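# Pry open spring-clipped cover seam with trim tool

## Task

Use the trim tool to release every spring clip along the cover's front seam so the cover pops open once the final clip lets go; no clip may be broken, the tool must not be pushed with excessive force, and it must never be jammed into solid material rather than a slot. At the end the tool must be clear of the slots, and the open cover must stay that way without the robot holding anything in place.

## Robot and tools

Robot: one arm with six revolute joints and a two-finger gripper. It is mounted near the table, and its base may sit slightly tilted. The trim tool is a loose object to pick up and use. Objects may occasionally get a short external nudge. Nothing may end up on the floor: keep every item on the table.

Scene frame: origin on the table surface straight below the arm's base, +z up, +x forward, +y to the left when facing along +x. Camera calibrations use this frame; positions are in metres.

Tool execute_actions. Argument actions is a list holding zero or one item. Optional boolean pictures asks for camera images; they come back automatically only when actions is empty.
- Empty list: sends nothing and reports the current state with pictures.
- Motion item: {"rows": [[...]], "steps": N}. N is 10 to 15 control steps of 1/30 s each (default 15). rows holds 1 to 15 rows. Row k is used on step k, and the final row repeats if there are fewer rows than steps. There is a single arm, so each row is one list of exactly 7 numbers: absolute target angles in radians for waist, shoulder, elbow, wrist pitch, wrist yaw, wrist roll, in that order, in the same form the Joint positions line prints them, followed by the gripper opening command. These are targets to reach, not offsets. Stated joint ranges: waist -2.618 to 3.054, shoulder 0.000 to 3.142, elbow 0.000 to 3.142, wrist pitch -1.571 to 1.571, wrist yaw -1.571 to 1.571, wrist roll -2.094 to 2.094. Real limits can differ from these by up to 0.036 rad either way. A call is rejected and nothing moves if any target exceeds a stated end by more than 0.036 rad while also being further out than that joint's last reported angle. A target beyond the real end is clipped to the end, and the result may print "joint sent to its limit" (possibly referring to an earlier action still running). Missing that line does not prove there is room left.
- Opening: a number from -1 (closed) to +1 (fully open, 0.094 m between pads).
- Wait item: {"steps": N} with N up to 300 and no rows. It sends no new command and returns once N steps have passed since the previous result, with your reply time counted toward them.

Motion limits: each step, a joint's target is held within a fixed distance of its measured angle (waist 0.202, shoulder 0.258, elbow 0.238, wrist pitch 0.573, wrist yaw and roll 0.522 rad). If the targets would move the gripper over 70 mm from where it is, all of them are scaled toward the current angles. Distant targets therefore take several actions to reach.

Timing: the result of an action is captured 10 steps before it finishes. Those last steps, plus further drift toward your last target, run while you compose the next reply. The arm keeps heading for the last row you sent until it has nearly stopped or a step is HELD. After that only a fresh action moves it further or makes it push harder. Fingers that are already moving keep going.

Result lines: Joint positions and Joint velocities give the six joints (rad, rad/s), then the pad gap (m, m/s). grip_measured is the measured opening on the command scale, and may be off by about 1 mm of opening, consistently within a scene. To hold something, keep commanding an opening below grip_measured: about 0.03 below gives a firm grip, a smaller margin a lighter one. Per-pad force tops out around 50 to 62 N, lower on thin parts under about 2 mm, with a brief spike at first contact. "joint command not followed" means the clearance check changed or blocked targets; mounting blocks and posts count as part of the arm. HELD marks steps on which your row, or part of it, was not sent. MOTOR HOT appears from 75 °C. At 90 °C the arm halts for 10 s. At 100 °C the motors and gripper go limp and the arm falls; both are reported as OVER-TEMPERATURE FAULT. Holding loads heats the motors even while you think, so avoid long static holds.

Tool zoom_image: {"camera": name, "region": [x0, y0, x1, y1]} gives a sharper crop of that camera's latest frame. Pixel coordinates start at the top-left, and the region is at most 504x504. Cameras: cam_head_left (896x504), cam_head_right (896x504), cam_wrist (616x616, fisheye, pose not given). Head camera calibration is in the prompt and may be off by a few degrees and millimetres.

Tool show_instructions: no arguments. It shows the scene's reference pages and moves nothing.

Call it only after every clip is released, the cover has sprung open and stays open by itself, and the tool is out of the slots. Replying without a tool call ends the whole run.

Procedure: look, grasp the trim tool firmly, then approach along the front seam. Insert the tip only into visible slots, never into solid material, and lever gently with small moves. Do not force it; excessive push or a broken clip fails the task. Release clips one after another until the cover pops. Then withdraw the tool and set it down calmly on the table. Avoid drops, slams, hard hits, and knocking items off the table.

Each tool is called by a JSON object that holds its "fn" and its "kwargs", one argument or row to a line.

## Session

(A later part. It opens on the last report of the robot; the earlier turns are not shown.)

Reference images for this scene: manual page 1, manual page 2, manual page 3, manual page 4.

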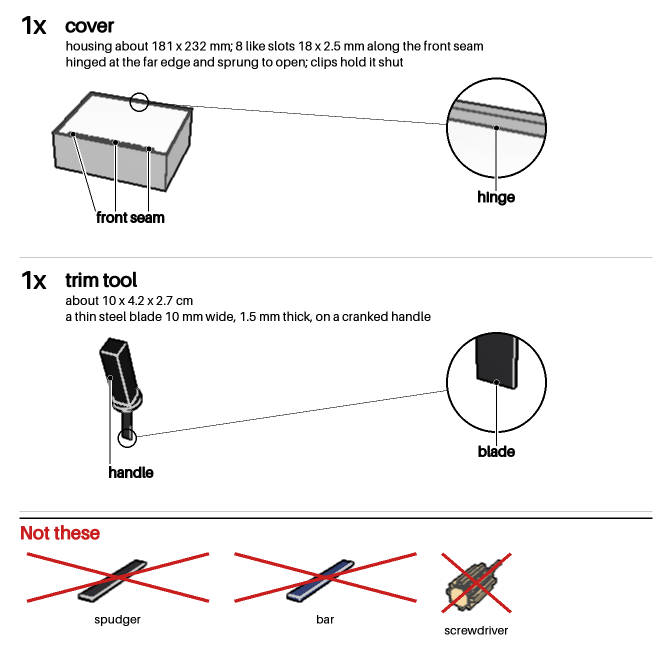

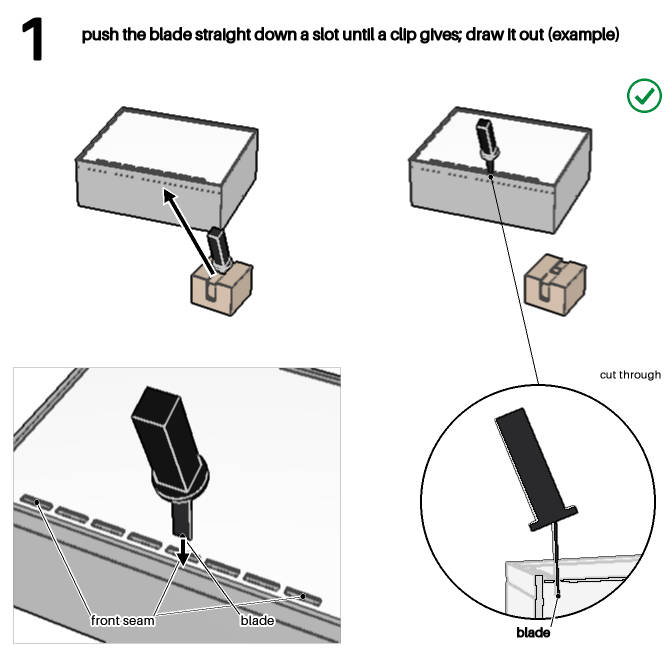

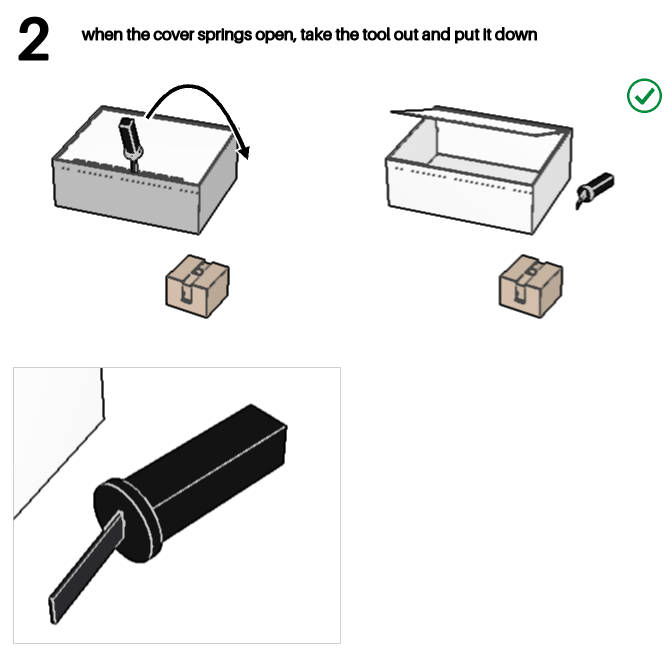

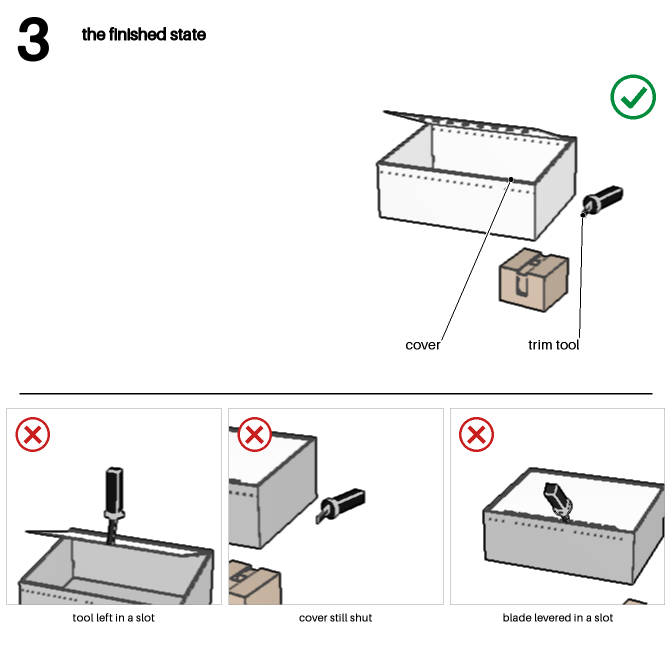

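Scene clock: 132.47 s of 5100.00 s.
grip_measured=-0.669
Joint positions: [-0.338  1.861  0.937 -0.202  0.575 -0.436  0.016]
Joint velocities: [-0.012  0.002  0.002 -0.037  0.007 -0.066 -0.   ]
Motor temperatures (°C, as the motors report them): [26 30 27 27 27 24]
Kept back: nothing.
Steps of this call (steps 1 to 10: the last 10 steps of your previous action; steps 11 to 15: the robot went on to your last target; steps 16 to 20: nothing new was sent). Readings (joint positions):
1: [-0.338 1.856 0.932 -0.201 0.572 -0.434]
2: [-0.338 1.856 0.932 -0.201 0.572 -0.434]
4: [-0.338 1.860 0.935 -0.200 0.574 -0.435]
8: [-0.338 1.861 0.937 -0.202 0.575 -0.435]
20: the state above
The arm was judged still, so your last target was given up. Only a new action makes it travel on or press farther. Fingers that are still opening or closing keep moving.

{"fn": "execute_actions", "kwargs": {
  "actions": []
}}

{"fn": "zoom_image", "kwargs": {
  "camera": "cam_wrist",
  "region": [281, 232, 341, 262]
}}

Scene clock: 132.77 s of 5100.00 s.
grip_measured=-0.669
Joint positions: [-0.338  1.861  0.937 -0.202  0.575 -0.436  0.016]
Joint velocities: [-0.002 -0.012 -0.012  0.066 -0.037 -0.051 -0.   ]
Motor temperatures (°C, as the motors report them): [26 30 27 27 27 24]
Kept back: nothing.
Steps of this call (steps 1 to 9: nothing new was sent). Readings (joint positions):
1: [-0.338 1.861 0.937 -0.202 0.575 -0.436]
2: [-0.338 1.861 0.937 -0.202 0.575 -0.436]
4: [-0.338 1.861 0.937 -0.202 0.575 -0.436]
8: [-0.338 1.861 0.937 -0.202 0.575 -0.436]
9: the state above

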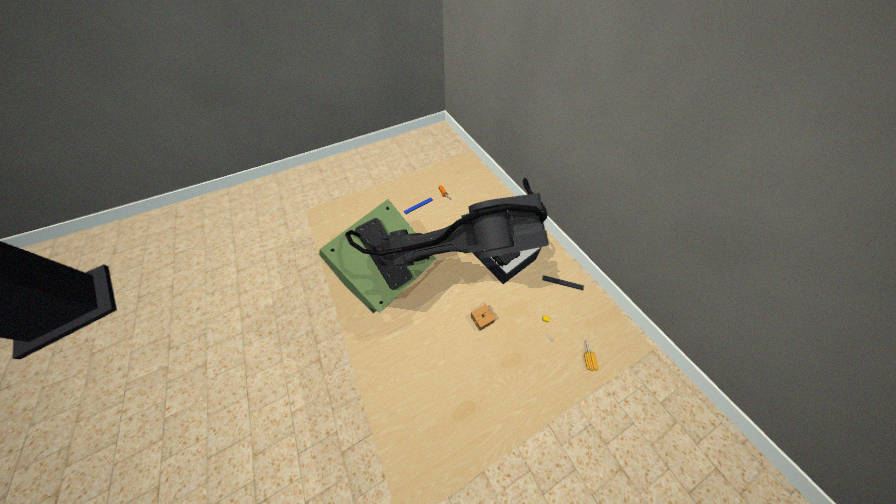

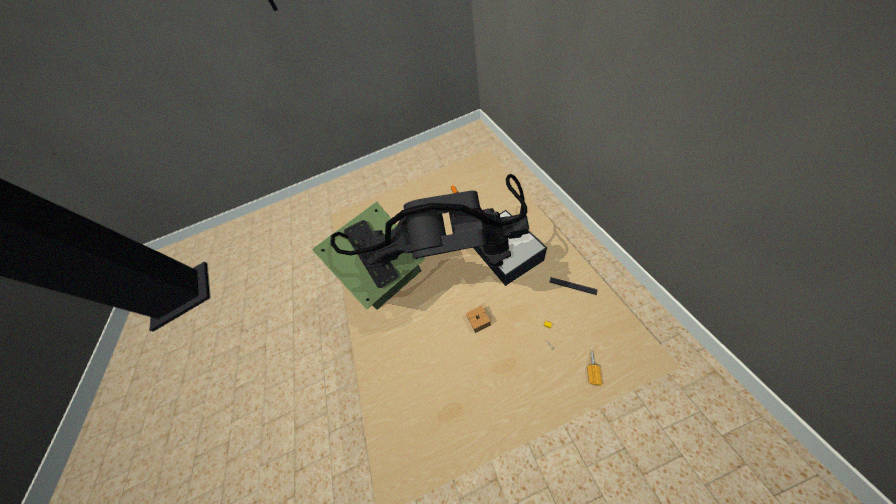

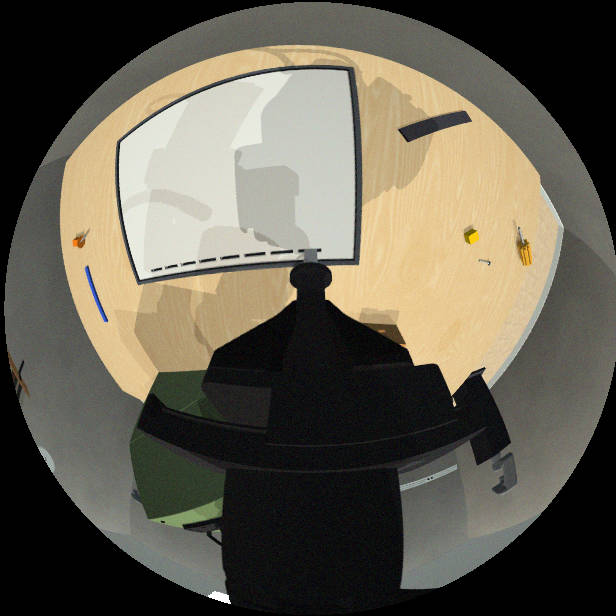

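Region (281, 232, 341, 262) of cam_wrist's 616x616 image, scaled by 8.400, with more detail than that image has.

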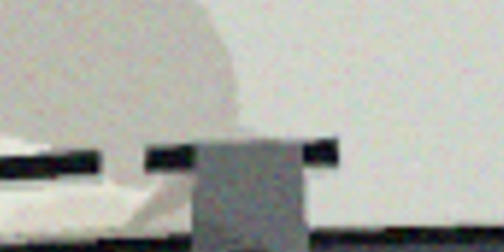

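{"fn": "execute_actions", "kwargs": {
  "actions": [
    {"rows": [[-0.345,1.903,0.962,-0.182,0.587,-0.44,-0.705],[-0.345,1.906,0.962,-0.181,0.588,-0.44,-0.705],[-0.345,1.909,0.962,-0.180,0.589,-0.44,-0.705],[-0.345,1.911,0.962,-0.179,0.590,-0.44,-0.705],[-0.345,1.913,0.962,-0.178,0.590,-0.44,-0.705]], "steps": 12}
  ]
}}

{"fn": "execute_actions", "kwargs": {
  "actions": [
    {"steps": 20}
  ]
}}

Scene clock: 133.27 s of 5100.00 s.
grip_measured=-0.669
Joint positions: [-0.338  1.861  0.937 -0.202  0.575 -0.436  0.016]
Joint velocities: [-0.002  0.002  0.007 -0.037 -0.007 -0.007  0.   ]
Motor temperatures (°C, as the motors report them): [26 30 27 27 27 24]
Steps of this call (steps 1 to 13: nothing new was sent; steps 14 to 15: the first 2 steps of this action). Readings (joint positions):
14: [-0.338 1.861 0.937 -0.202 0.575 -0.436]
15: the state above

Scene clock: 133.93 s of 5100.00 s.
grip_measured=-0.669
Joint positions: [-0.338  1.861  0.937 -0.202  0.575 -0.436  0.016]
Joint velocities: [-0.017 -0.007 -0.002  0.022 -0.007  0.007 -0.   ]
Motor temperatures (°C, as the motors report them): [26 30 27 27 27 24]
Kept back: nothing.
Steps of this call (steps 1 to 10: the last 10 steps of your previous action; steps 11 to 15: the robot went on to your last target; steps 16 to 20: nothing new was sent). Readings (joint positions):
1: [-0.338 1.861 0.937 -0.202 0.575 -0.436]
2: [-0.338 1.861 0.937 -0.202 0.575 -0.436]
4: [-0.338 1.861 0.937 -0.202 0.575 -0.436]
8: [-0.338 1.861 0.937 -0.202 0.575 -0.436]
20: the state above
The arm was judged still, so your last target was given up. Only a new action makes it travel on or press farther. Fingers that are still opening or closing keep moving.

{"fn": "execute_actions", "kwargs": {
  "actions": [
    {"rows": [[-0.345,1.912,0.962,-0.182,0.588,-0.44,-0.705],[-0.345,1.915,0.962,-0.181,0.589,-0.44,-0.705],[-0.345,1.917,0.962,-0.180,0.590,-0.44,-0.705],[-0.345,1.919,0.962,-0.179,0.590,-0.44,-0.705],[-0.345,1.921,0.962,-0.178,0.590,-0.44,-0.705]], "steps": 12}
  ]
}}

{"fn": "execute_actions", "kwargs": {
  "actions": [
    {"steps": 20}
  ]
}}

Scene clock: 135.80 s of 5100.00 s.
grip_measured=-0.669
Joint positions: [-0.338  1.862  0.937 -0.202  0.576 -0.436  0.016]
Joint velocities: [ 0.007  0.002 -0.002  0.007  0.037  0.022 -0.   ]
Motor temperatures (°C, as the motors report them): [26 30 27 27 27 24]
Steps of this call (steps 1 to 54: nothing new was sent; steps 55 to 56: the first 2 steps of this action). Readings (joint positions):
55: [-0.338 1.861 0.937 -0.202 0.575 -0.436]
56: the state above

Scene clock: 136.47 s of 5100.00 s.
grip_measured=-0.670
Joint positions: [-0.335  1.883  0.942 -0.192  0.589 -0.436  0.016]
Joint velocities: [ 0.007  0.007  0.012  0.022 -0.022 -0.051 -0.001]
Motor temperatures (°C, as the motors report them): [26 30 27 27 27 24]
Kept back: nothing.
Steps of this call (steps 1 to 10: the last 10 steps of your previous action; steps 11 to 20: the robot went on to your last target). Readings (joint positions):
1: [-0.338 1.863 0.937 -0.202 0.577 -0.436]
2: [-0.338 1.863 0.937 -0.202 0.577 -0.436]
4: [-0.337 1.864 0.937 -0.202 0.580 -0.436]
8: [-0.336 1.879 0.941 -0.192 0.584 -0.436]
20: the state above

{"fn": "execute_actions", "kwargs": {
  "actions": [
    {"rows": [[-0.340,1.880,0.940,-0.195,0.585,-0.434,-0.705],[-0.341,1.866,0.925,-0.200,0.583,-0.432,-0.705],[-0.342,1.858,0.916,-0.205,0.580,-0.431,-0.705],[-0.342,1.852,0.914,-0.210,0.577,-0.43,-0.705],[-0.342,1.846,0.913,-0.215,0.573,-0.43,-0.705],[-0.342,1.840,0.912,-0.220,0.569,-0.43,-0.705],[-0.342,1.834,0.911,-0.225,0.564,-0.43,-0.705],[-0.342,1.828,0.911,-0.230,0.560,-0.43,-0.705],[-0.342,1.822,0.910,-0.235,0.555,-0.43,-0.705],[-0.342,1.816,0.909,-0.240,0.551,-0.43,-0.705],[-0.342,1.810,0.908,-0.245,0.546,-0.43,-0.705],[-0.342,1.804,0.908,-0.250,0.542,-0.43,-0.705],[-0.342,1.798,0.907,-0.255,0.537,-0.43,-0.705],[-0.342,1.792,0.906,-0.260,0.533,-0.43,-0.705],[-0.342,1.786,0.905,-0.265,0.528,-0.43,-0.705]], "steps": 15}
  ]
}}

{"fn": "execute_actions", "kwargs": {
  "actions": [
    {"rows": [[-0.342,1.782,0.905,-0.270,0.523,-0.43,-0.705],[-0.342,1.778,0.904,-0.274,0.519,-0.43,-0.705],[-0.342,1.776,0.904,-0.278,0.515,-0.43,-0.705]], "steps": 10}
  ]
}}

{"fn": "execute_actions", "kwargs": {
  "actions": [
    {"steps": 22}
  ],
  "pictures": true
}}

Scene clock: 141.67 s of 5100.00 s.
grip_measured=-0.670
Joint positions: [-0.337  1.877  0.942 -0.192  0.584 -0.436  0.016]
Joint velocities: [-0.051 -0.032 -0.002  0.066 -0.081 -0.066  0.001]
Motor temperatures (°C, as the motors report them): [26 30 27 27 27 24]
Steps of this call (steps 1 to 15: the robot went on to your last target; steps 16 to 90: nothing new was sent; then 2.03 s passed at rest; steps 91 to 95: the first 5 steps of this action). Readings (joint positions):
91: [-0.335 1.882 0.942 -0.192 0.589 -0.436]
92: [-0.335 1.880 0.942 -0.192 0.588 -0.436]
94: [-0.336 1.878 0.942 -0.192 0.585 -0.436]
95: the state above

Scene clock: 142.00 s of 5100.00 s.
grip_measured=-0.670
Joint positions: [-0.342  1.815  0.93  -0.226  0.554 -0.436  0.016]
Joint velocities: [ 0.002 -0.208 -0.012 -0.154 -0.081  0.022 -0.   ]
Motor temperatures (°C, as the motors report them): [26 30 27 27 27 24]
Kept back: the last 10 steps of this action.
Steps of this call (steps 1 to 10: the last 10 steps of your previous action). Readings (joint positions):
1: [-0.338 1.876 0.942 -0.193 0.580 -0.436]
2: [-0.339 1.873 0.942 -0.195 0.577 -0.436]
4: [-0.341 1.864 0.939 -0.199 0.570 -0.436]
8: [-0.342 1.832 0.931 -0.216 0.558 -0.436]
10: the state above

Scene clock: 142.73 s of 5100.00 s.
grip_measured=-0.670
Joint positions: [-0.342  1.792  0.93  -0.259  0.529 -0.436  0.016]
Joint velocities: [ 0.002 -0.012 -0.012  0.022 -0.022 -0.022  0.001]
Motor temperatures (°C, as the motors report them): [26 30 27 27 27 24]
Kept back: nothing.
Steps of this call (steps 1 to 10: the last 10 steps of your previous action; steps 11 to 22: the robot went on to your last target). Readings (joint positions):
1: [-0.342 1.808 0.930 -0.231 0.551 -0.436]
2: [-0.342 1.803 0.930 -0.235 0.548 -0.436]
4: [-0.342 1.794 0.930 -0.242 0.542 -0.436]
8: [-0.342 1.792 0.930 -0.252 0.534 -0.436]
22: the state above

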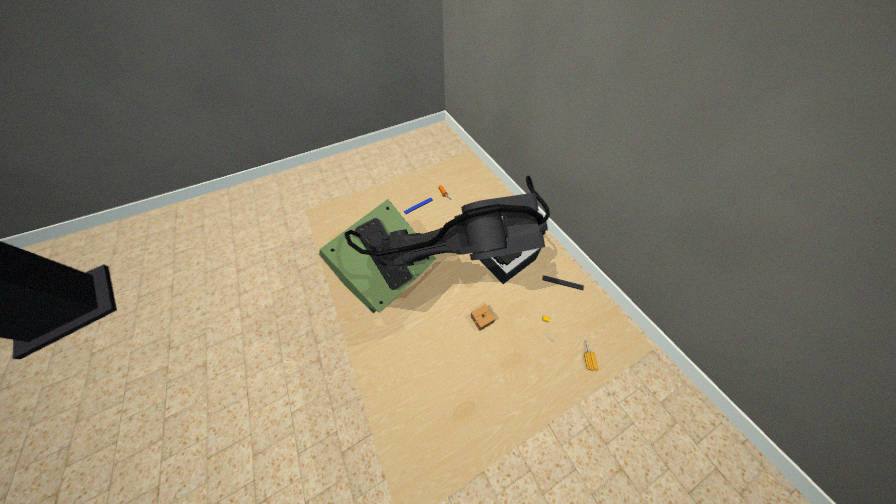

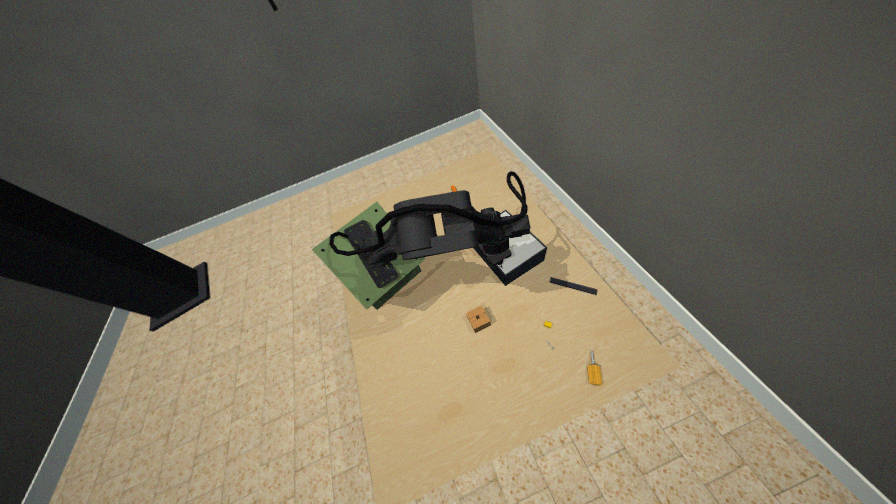

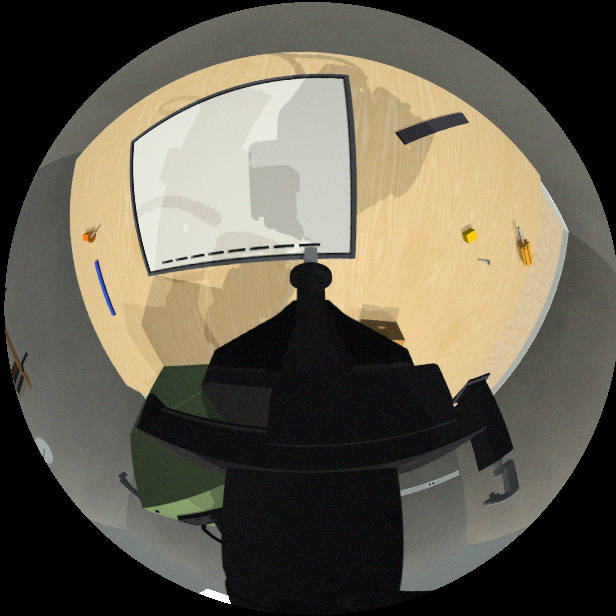

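{"fn": "execute_actions", "kwargs": {
  "actions": [
    {"rows": [[-0.322,1.800,0.904,-0.262,0.535,-0.43,-0.705],[-0.315,1.808,0.902,-0.250,0.543,-0.42,-0.705],[-0.308,1.813,0.900,-0.246,0.548,-0.412,-0.705],[-0.301,1.817,0.897,-0.244,0.552,-0.404,-0.705],[-0.294,1.821,0.895,-0.242,0.556,-0.396,-0.705],[-0.287,1.825,0.892,-0.240,0.560,-0.388,-0.705],[-0.280,1.829,0.890,-0.238,0.564,-0.380,-0.705],[-0.273,1.833,0.888,-0.235,0.568,-0.372,-0.705],[-0.266,1.837,0.885,-0.232,0.572,-0.364,-0.705],[-0.259,1.841,0.883,-0.230,0.576,-0.356,-0.705],[-0.253,1.844,0.881,-0.228,0.580,-0.349,-0.705],[-0.250,1.845,0.879,-0.226,0.583,-0.345,-0.705]], "steps": 14}
  ]
}}

{"fn": "execute_actions", "kwargs": {
  "actions": [
    {"steps": 26}
  ],
  "pictures": true
}}

{"fn": "zoom_image", "kwargs": {
  "camera": "cam_wrist",
  "region": [281, 232, 341, 262]
}}

Scene clock: 144.00 s of 5100.00 s.
grip_measured=-0.670
Joint positions: [-0.335  1.792  0.93  -0.26   0.535 -0.429  0.016]
Joint velocities: [ 0.125 -0.002  0.007  0.066  0.022  0.139 -0.   ]
Motor temperatures (°C, as the motors report them): [26 30 27 27 27 24]
Steps of this call (steps 1 to 15: the robot went on to your last target; steps 16 to 34: nothing new was sent; steps 35 to 38: the first 4 steps of this action). Readings (joint positions):
35: [-0.342 1.792 0.930 -0.260 0.529 -0.436]
36: [-0.341 1.792 0.930 -0.260 0.531 -0.435]
38: the state above

Scene clock: 144.87 s of 5100.00 s.
grip_measured=-0.670
Joint positions: [-0.265  1.834  0.898 -0.242  0.574 -0.354  0.016]
Joint velocities: [-0.007 -0.022  0.017  0.037  0.007  0.007  0.   ]
Motor temperatures (°C, as the motors report them): [26 30 27 27 27 24]
Kept back: nothing.
Steps of this call (steps 1 to 10: the last 10 steps of your previous action; steps 11 to 26: the robot went on to your last target). Readings (joint positions):
1: [-0.329 1.794 0.930 -0.259 0.539 -0.424]
2: [-0.322 1.797 0.930 -0.257 0.542 -0.419]
4: [-0.306 1.805 0.924 -0.251 0.548 -0.407]
8: [-0.275 1.826 0.906 -0.247 0.560 -0.380]
26: the state above

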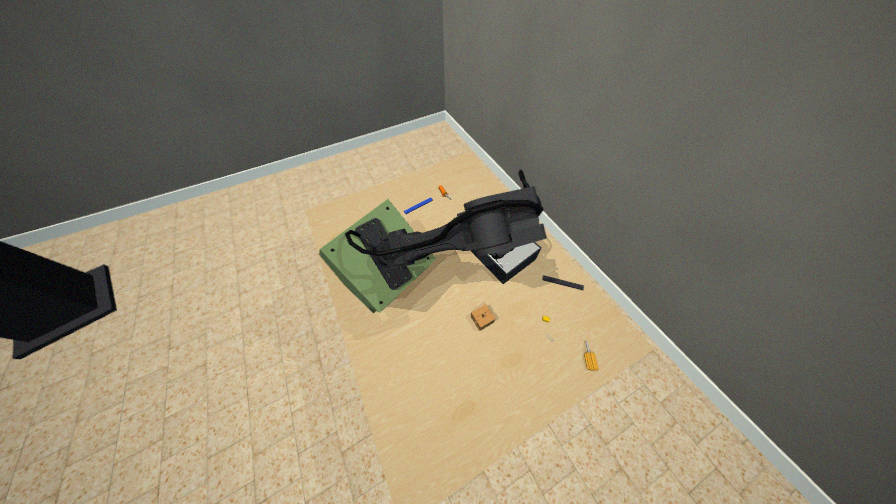

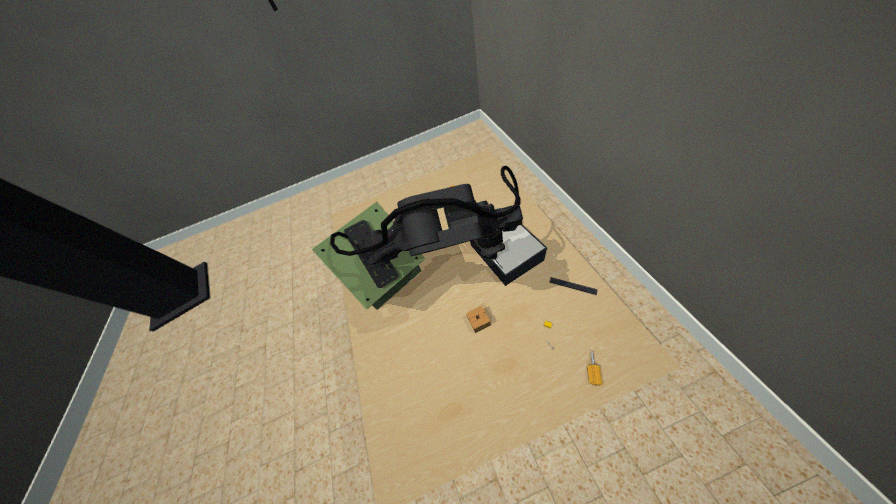

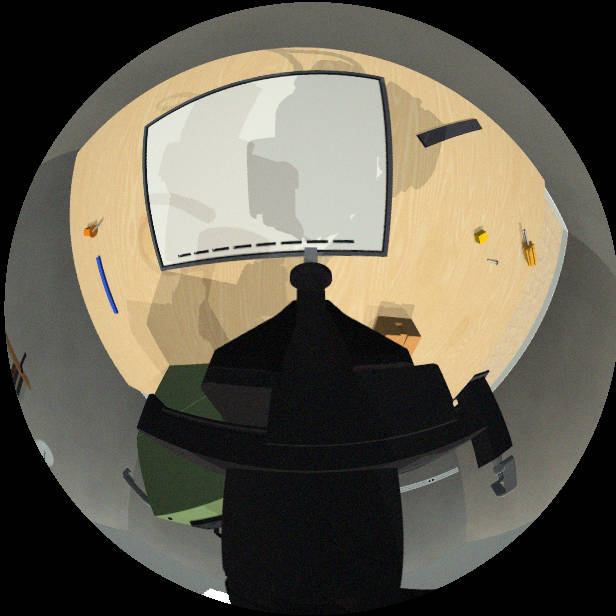

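Region (281, 232, 341, 262) of cam_wrist's 616x616 image, scaled by 8.400, with more detail than that image has.

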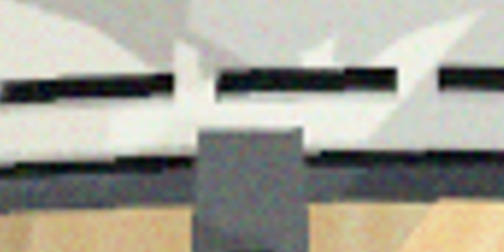

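{"fn": "execute_actions", "kwargs": {
  "actions": [
    {"rows": [[-0.250,1.840,0.885,-0.230,0.585,-0.345,-0.705],[-0.250,1.840,0.885,-0.225,0.592,-0.345,-0.705],[-0.250,1.840,0.885,-0.220,0.598,-0.345,-0.705],[-0.250,1.840,0.885,-0.215,0.603,-0.345,-0.705],[-0.250,1.840,0.885,-0.212,0.607,-0.345,-0.705]], "steps": 10}
  ]
}}

{"fn": "execute_actions", "kwargs": {
  "actions": [
    {"steps": 26}
  ],
  "pictures": true
}}

{"fn": "zoom_image", "kwargs": {
  "camera": "cam_wrist",
  "region": [281, 232, 341, 262]
}}

Scene clock: 145.40 s of 5100.00 s.
grip_measured=-0.670
Joint positions: [-0.265  1.834  0.898 -0.242  0.574 -0.354  0.016]
Joint velocities: [-0.007  0.002 -0.012 -0.125 -0.007  0.066 -0.   ]
Motor temperatures (°C, as the motors report them): [26 30 27 27 27 24]
Kept back: the last 10 steps of this action.
Steps of this call (steps 1 to 15: the robot went on to your last target; step 16: nothing new was sent). Readings (joint positions):
1: [-0.265 1.834 0.898 -0.242 0.574 -0.354]
2: [-0.265 1.834 0.898 -0.242 0.574 -0.354]
4: [-0.265 1.834 0.898 -0.242 0.574 -0.354]
8: [-0.265 1.834 0.898 -0.242 0.574 -0.354]
16: the state above

Scene clock: 146.27 s of 5100.00 s.
grip_measured=-0.670
Joint positions: [-0.265  1.834  0.898 -0.228  0.598 -0.354  0.016]
Joint velocities: [-0.012 -0.007  0.012  0.022 -0.022  0.051  0.   ]
Motor temperatures (°C, as the motors report them): [26 30 27 27 27 24]
Kept back: nothing.
Steps of this call (steps 1 to 10: the last 10 steps of your previous action; steps 11 to 26: the robot went on to your last target). Readings (joint positions):
1: [-0.265 1.834 0.898 -0.242 0.574 -0.354]
2: [-0.265 1.834 0.898 -0.242 0.576 -0.354]
4: [-0.265 1.834 0.898 -0.240 0.581 -0.354]
8: [-0.265 1.834 0.898 -0.233 0.591 -0.354]
26: the state above

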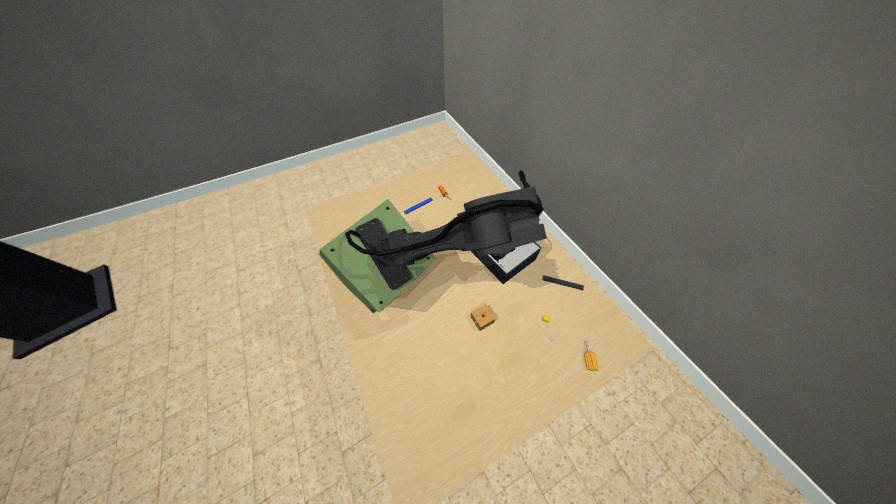

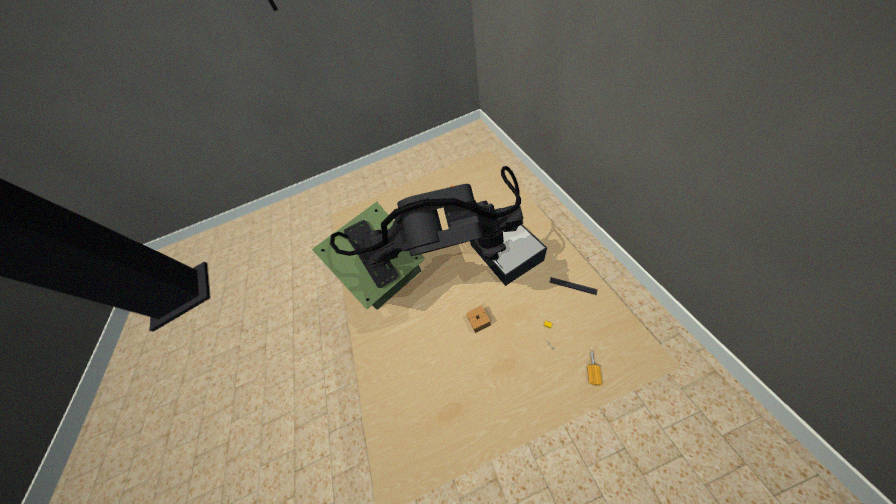

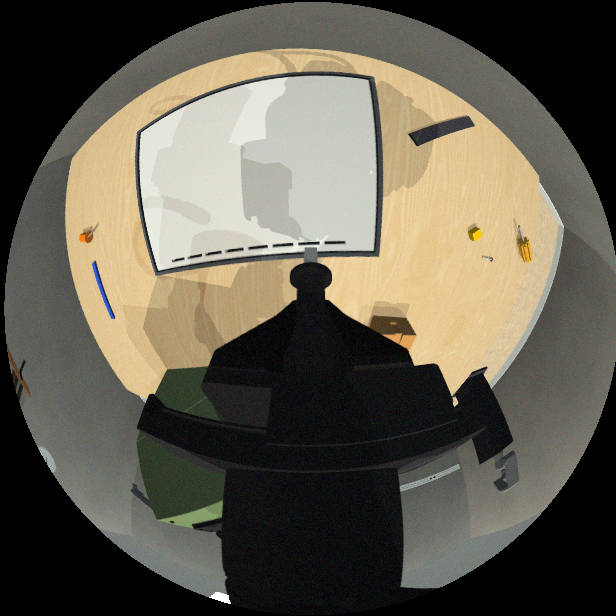

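Region (281, 232, 341, 262) of cam_wrist's 616x616 image, scaled by 8.400, with more detail than that image has.

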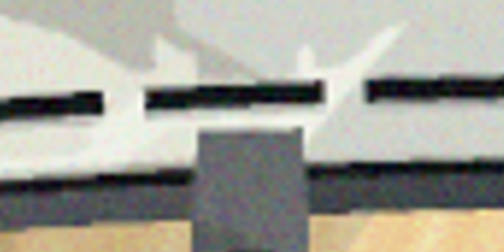

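{"fn": "execute_actions", "kwargs": {
  "actions": [
    {"rows": [[-0.250,1.848,0.885,-0.212,0.595,-0.345,-0.705],[-0.250,1.853,0.885,-0.207,0.590,-0.345,-0.705],[-0.250,1.857,0.885,-0.202,0.586,-0.345,-0.705],[-0.250,1.860,0.885,-0.197,0.584,-0.345,-0.705],[-0.250,1.862,0.885,-0.193,0.583,-0.345,-0.705],[-0.250,1.862,0.885,-0.191,0.583,-0.345,-0.705]], "steps": 10}
  ]
}}

{"fn": "execute_actions", "kwargs": {
  "actions": [
    {"steps": 26}
  ],
  "pictures": true
}}

{"fn": "zoom_image", "kwargs": {
  "camera": "cam_wrist",
  "region": [281, 232, 341, 262]
}}

Scene clock: 148.00 s of 5100.00 s.
grip_measured=-0.670
Joint positions: [-0.265  1.834  0.898 -0.228  0.598 -0.354  0.016]
Joint velocities: [-0.007  0.002  0.002  0.037  0.007 -0.007  0.   ]
Motor temperatures (°C, as the motors report them): [26 30 27 27 27 24]
Kept back: the last 10 steps of this action.
Steps of this call (steps 1 to 15: the robot went on to your last target; steps 16 to 52: nothing new was sent). Readings (joint positions):
1: [-0.265 1.834 0.898 -0.228 0.598 -0.354]
2: [-0.265 1.834 0.898 -0.228 0.598 -0.354]
4: [-0.265 1.834 0.898 -0.228 0.598 -0.354]
8: [-0.265 1.834 0.898 -0.228 0.598 -0.354]
52: the state above

Scene clock: 148.87 s of 5100.00 s.
grip_measured=-0.670
Joint positions: [-0.265  1.848  0.898 -0.207  0.596 -0.354  0.016]
Joint velocities: [-0.012 -0.017 -0.002  0.037  0.007 -0.051 -0.   ]
Motor temperatures (°C, as the motors report them): [26 30 27 27 27 24]
Kept back: nothing.
Steps of this call (steps 1 to 10: the last 10 steps of your previous action; steps 11 to 26: the robot went on to your last target). Readings (joint positions):
1: [-0.265 1.834 0.898 -0.228 0.598 -0.354]
2: [-0.265 1.834 0.898 -0.228 0.598 -0.354]
4: [-0.265 1.835 0.898 -0.224 0.598 -0.354]
8: [-0.265 1.845 0.898 -0.213 0.597 -0.354]
26: the state above

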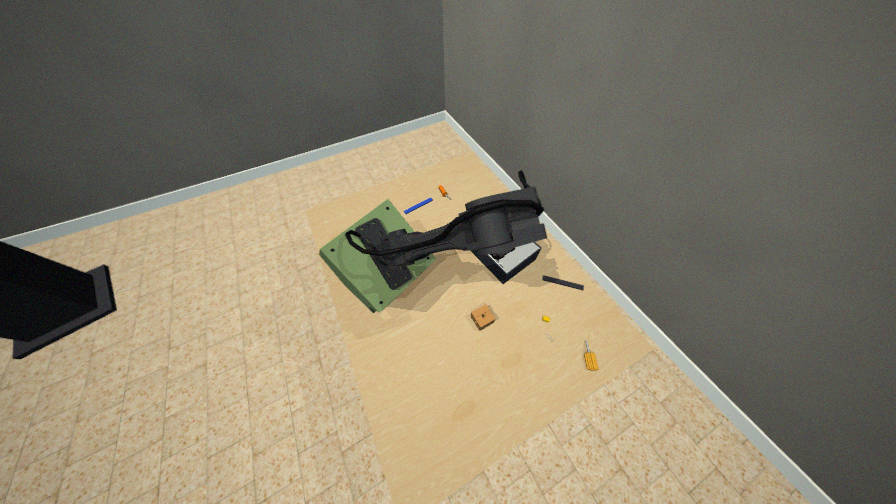

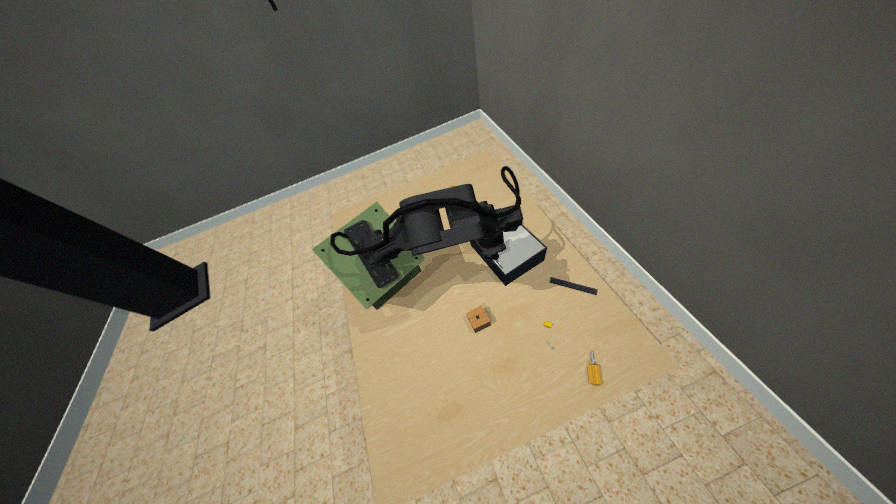

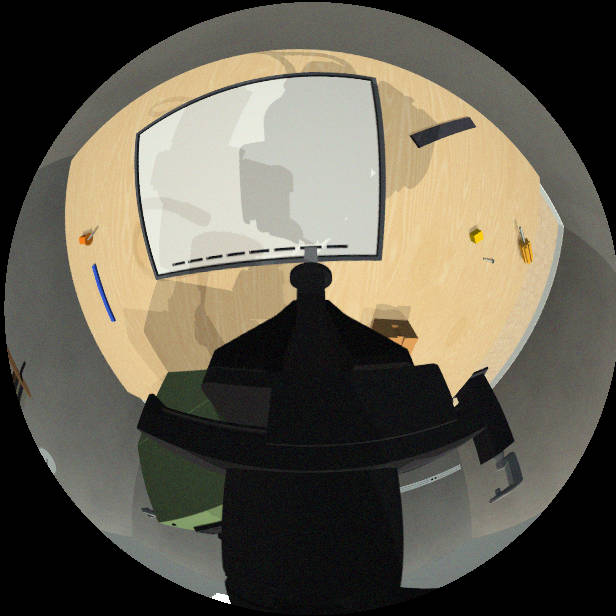

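Region (281, 232, 341, 262) of cam_wrist's 616x616 image, scaled by 8.400, with more detail than that image has.

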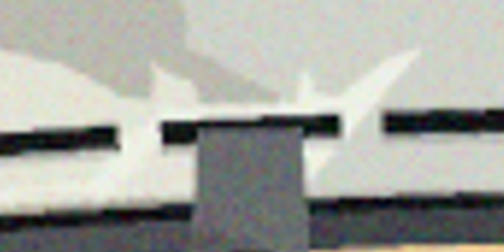

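{"fn": "execute_actions", "kwargs": {
  "actions": [
    {"rows": [[-0.250,1.862,0.885,-0.192,0.595,-0.345,-0.705],[-0.250,1.867,0.885,-0.190,0.602,-0.345,-0.705],[-0.250,1.871,0.885,-0.188,0.606,-0.345,-0.705],[-0.250,1.874,0.885,-0.186,0.608,-0.345,-0.705],[-0.250,1.876,0.885,-0.183,0.610,-0.345,-0.705],[-0.250,1.876,0.885,-0.181,0.611,-0.345,-0.705],[-0.250,1.876,0.885,-0.179,0.611,-0.345,-0.705]], "steps": 10}
  ]
}}

{"fn": "execute_actions", "kwargs": {
  "actions": [
    {"steps": 26}
  ],
  "pictures": true
}}

{"fn": "zoom_image", "kwargs": {
  "camera": "cam_wrist",
  "region": [281, 232, 341, 262]
}}

Scene clock: 150.80 s of 5100.00 s.
grip_measured=-0.670
Joint positions: [-0.265  1.848  0.898 -0.207  0.596 -0.354  0.016]
Joint velocities: [-0.002  0.007 -0.022 -0.007 -0.007  0.037 -0.001]
Motor temperatures (°C, as the motors report them): [26 30 27 27 27 24]
Kept back: the last 10 steps of this action.
Steps of this call (steps 1 to 15: the robot went on to your last target; steps 16 to 58: nothing new was sent). Readings (joint positions):
1: [-0.265 1.848 0.898 -0.207 0.596 -0.354]
2: [-0.265 1.848 0.898 -0.207 0.596 -0.354]
4: [-0.265 1.848 0.898 -0.207 0.596 -0.354]
8: [-0.265 1.848 0.898 -0.207 0.596 -0.354]
58: the state above

Scene clock: 151.67 s of 5100.00 s.
grip_measured=-0.670
Joint positions: [-0.265  1.861  0.898 -0.195  0.601 -0.354  0.016]
Joint velocities: [-0.007 -0.002 -0.012 -0.022 -0.051  0.066  0.   ]
Motor temperatures (°C, as the motors report them): [26 30 27 27 27 24]
Kept back: nothing.
Steps of this call (steps 1 to 10: the last 10 steps of your previous action; steps 11 to 26: the robot went on to your last target). Readings (joint positions):
1: [-0.265 1.848 0.898 -0.207 0.596 -0.354]
2: [-0.265 1.848 0.898 -0.207 0.596 -0.354]
4: [-0.265 1.849 0.898 -0.205 0.597 -0.354]
8: [-0.265 1.859 0.898 -0.200 0.600 -0.354]
26: the state above

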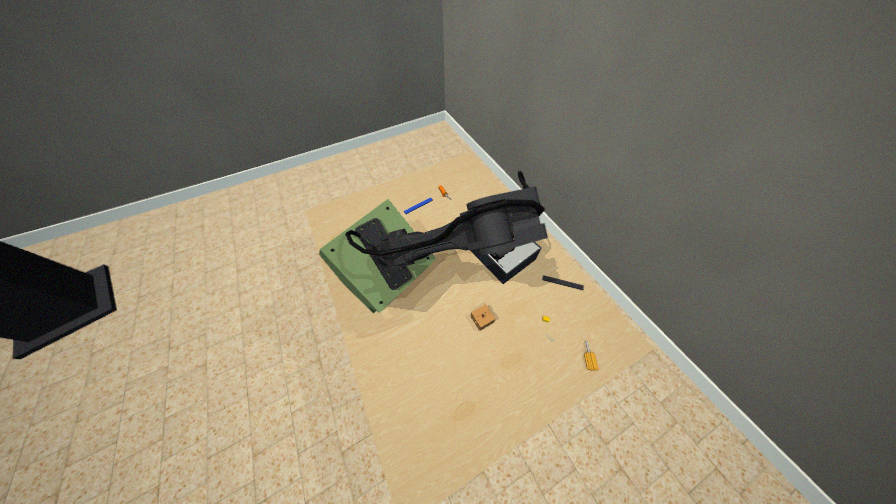

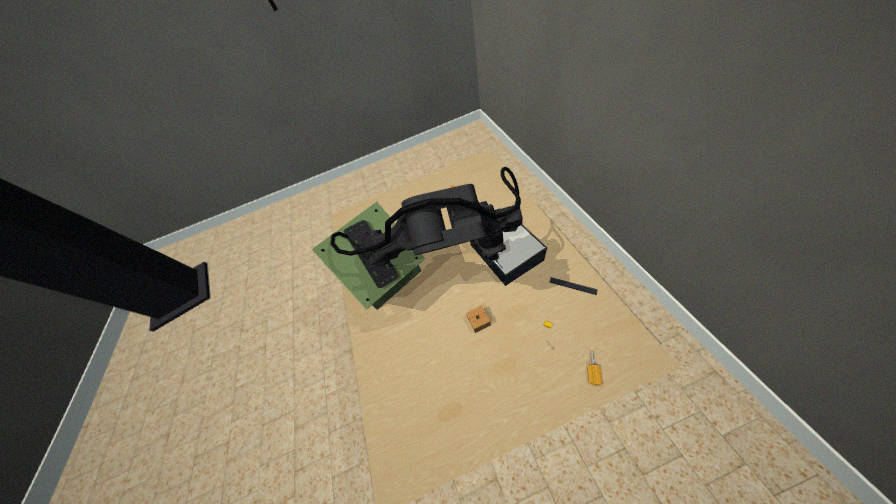

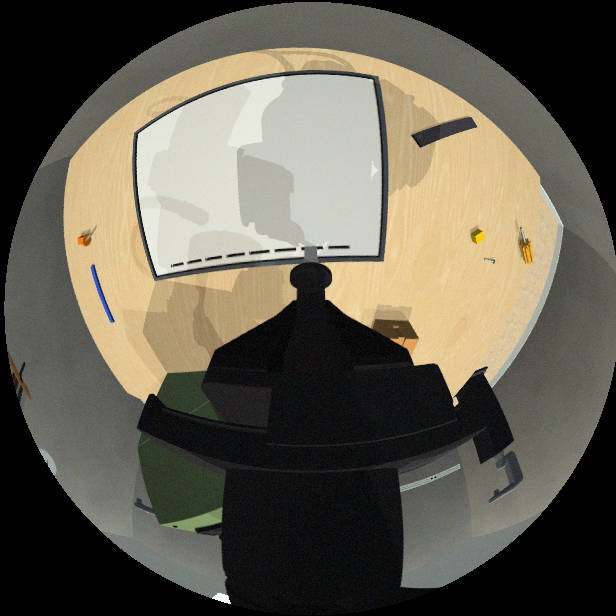

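Region (281, 232, 341, 262) of cam_wrist's 616x616 image, scaled by 8.400, with more detail than that image has.

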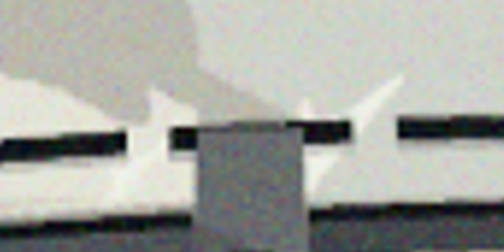

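{"fn": "execute_actions", "kwargs": {
  "actions": [
    {"rows": [[-0.250,1.875,0.885,-0.180,0.611,-0.345,-0.705],[-0.250,1.880,0.885,-0.178,0.613,-0.345,-0.705],[-0.250,1.884,0.885,-0.176,0.615,-0.345,-0.705],[-0.250,1.887,0.885,-0.174,0.617,-0.345,-0.705],[-0.250,1.889,0.885,-0.171,0.619,-0.345,-0.705],[-0.250,1.889,0.885,-0.168,0.620,-0.345,-0.705],[-0.250,1.889,0.885,-0.166,0.621,-0.345,-0.705]], "steps": 10}
  ]
}}

{"fn": "execute_actions", "kwargs": {
  "actions": [
    {"steps": 24}
  ],
  "pictures": true
}}

{"fn": "zoom_image", "kwargs": {
  "camera": "cam_wrist",
  "region": [281, 232, 341, 262]
}}

Scene clock: 152.30 s of 5100.00 s.
grip_measured=-0.670
Joint positions: [-0.265  1.861  0.898 -0.195  0.602 -0.354  0.016]
Joint velocities: [-0.012  0.007 -0.017  0.066 -0.022 -0.095  0.   ]
Motor temperatures (°C, as the motors report them): [26 30 27 27 27 24]
Kept back: the last 10 steps of this action.
Steps of this call (steps 1 to 15: the robot went on to your last target; steps 16 to 19: nothing new was sent). Readings (joint positions):
1: [-0.265 1.861 0.898 -0.195 0.601 -0.354]
2: [-0.265 1.861 0.898 -0.195 0.602 -0.354]
4: [-0.265 1.861 0.898 -0.195 0.602 -0.354]
8: [-0.265 1.861 0.898 -0.195 0.602 -0.354]
19: the state above

Scene clock: 153.10 s of 5100.00 s.
grip_measured=-0.670
Joint positions: [-0.265  1.874  0.898 -0.182  0.612 -0.354  0.016]
Joint velocities: [-0.012 -0.002 -0.007 -0.051 -0.037 -0.022 -0.001]
Motor temperatures (°C, as the motors report them): [26 30 27 27 27 24]
Kept back: nothing.
Steps of this call (steps 1 to 10: the last 10 steps of your previous action; steps 11 to 24: the robot went on to your last target). Readings (joint positions):
1: [-0.265 1.861 0.898 -0.195 0.602 -0.354]
2: [-0.265 1.861 0.898 -0.195 0.602 -0.354]
4: [-0.265 1.862 0.898 -0.194 0.604 -0.354]
8: [-0.265 1.872 0.898 -0.187 0.608 -0.354]
24: the state above

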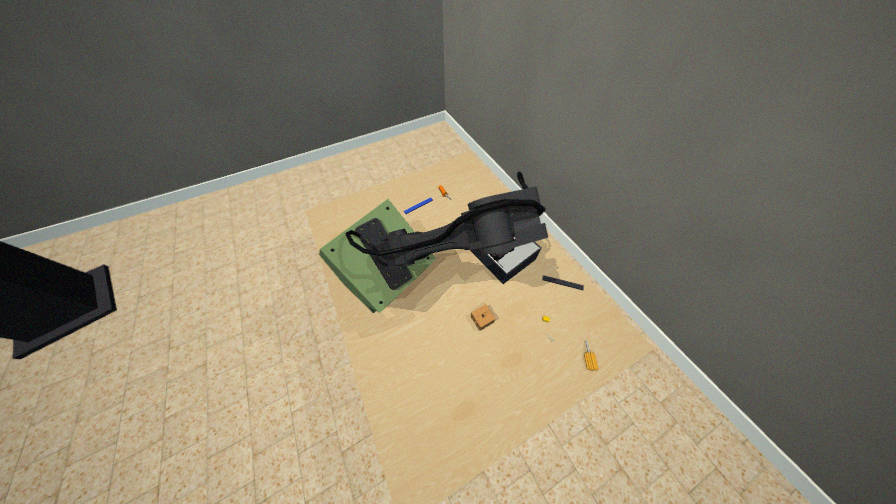

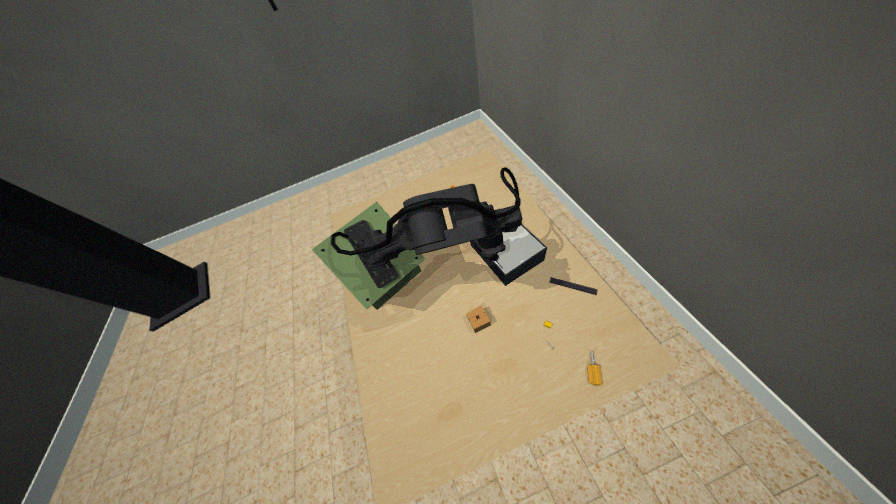

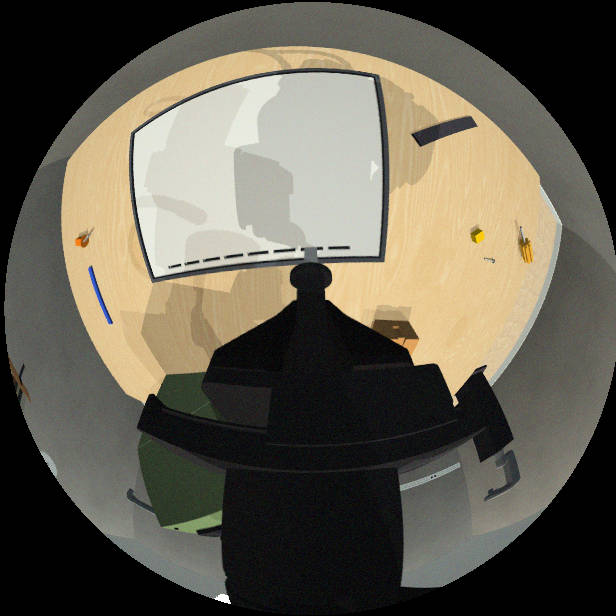

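Region (281, 232, 341, 262) of cam_wrist's 616x616 image, scaled by 8.400, with more detail than that image has.

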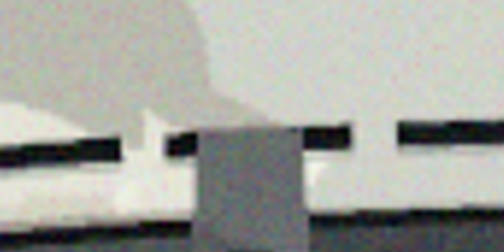

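{"fn": "execute_actions", "kwargs": {
  "actions": [
    {"rows": [[-0.250,1.888,0.885,-0.168,0.621,-0.345,-0.705],[-0.250,1.893,0.885,-0.166,0.623,-0.345,-0.705],[-0.250,1.897,0.885,-0.164,0.625,-0.345,-0.705],[-0.250,1.900,0.885,-0.162,0.627,-0.345,-0.705],[-0.250,1.902,0.885,-0.159,0.629,-0.345,-0.705],[-0.250,1.903,0.885,-0.157,0.630,-0.345,-0.705],[-0.250,1.903,0.885,-0.155,0.631,-0.345,-0.705]], "steps": 10}
  ]
}}

{"fn": "execute_actions", "kwargs": {
  "actions": [
    {"steps": 22}
  ]
}}

Scene clock: 153.70 s of 5100.00 s.
grip_measured=-0.670
Joint positions: [-0.265  1.874  0.898 -0.182  0.612 -0.354  0.016]
Joint velocities: [-0.002 -0.007  0.002 -0.037  0.007 -0.037  0.001]
Motor temperatures (°C, as the motors report them): [26 30 27 27 27 24]
Kept back: the last 10 steps of this action.
Steps of this call (steps 1 to 15: the robot went on to your last target; steps 16 to 18: nothing new was sent). Readings (joint positions):
1: [-0.265 1.874 0.898 -0.182 0.612 -0.354]
2: [-0.265 1.874 0.898 -0.182 0.612 -0.354]
4: [-0.265 1.874 0.898 -0.182 0.612 -0.354]
8: [-0.265 1.874 0.898 -0.182 0.612 -0.354]
18: the state above

Scene clock: 154.43 s of 5100.00 s.
grip_measured=-0.670
Joint positions: [-0.265  1.887  0.898 -0.17   0.62  -0.354  0.016]
Joint velocities: [-0.007 -0.007  0.002  0.007  0.007  0.022 -0.002]
Motor temperatures (°C, as the motors report them): [26 30 27 27 27 24]
Kept back: nothing.
Steps of this call (steps 1 to 10: the last 10 steps of your previous action; steps 11 to 22: the robot went on to your last target). Readings (joint positions):
1: [-0.265 1.874 0.898 -0.182 0.612 -0.354]
2: [-0.265 1.874 0.898 -0.182 0.612 -0.354]
4: [-0.265 1.875 0.898 -0.181 0.614 -0.354]
8: [-0.265 1.885 0.898 -0.173 0.617 -0.354]
22: the state above


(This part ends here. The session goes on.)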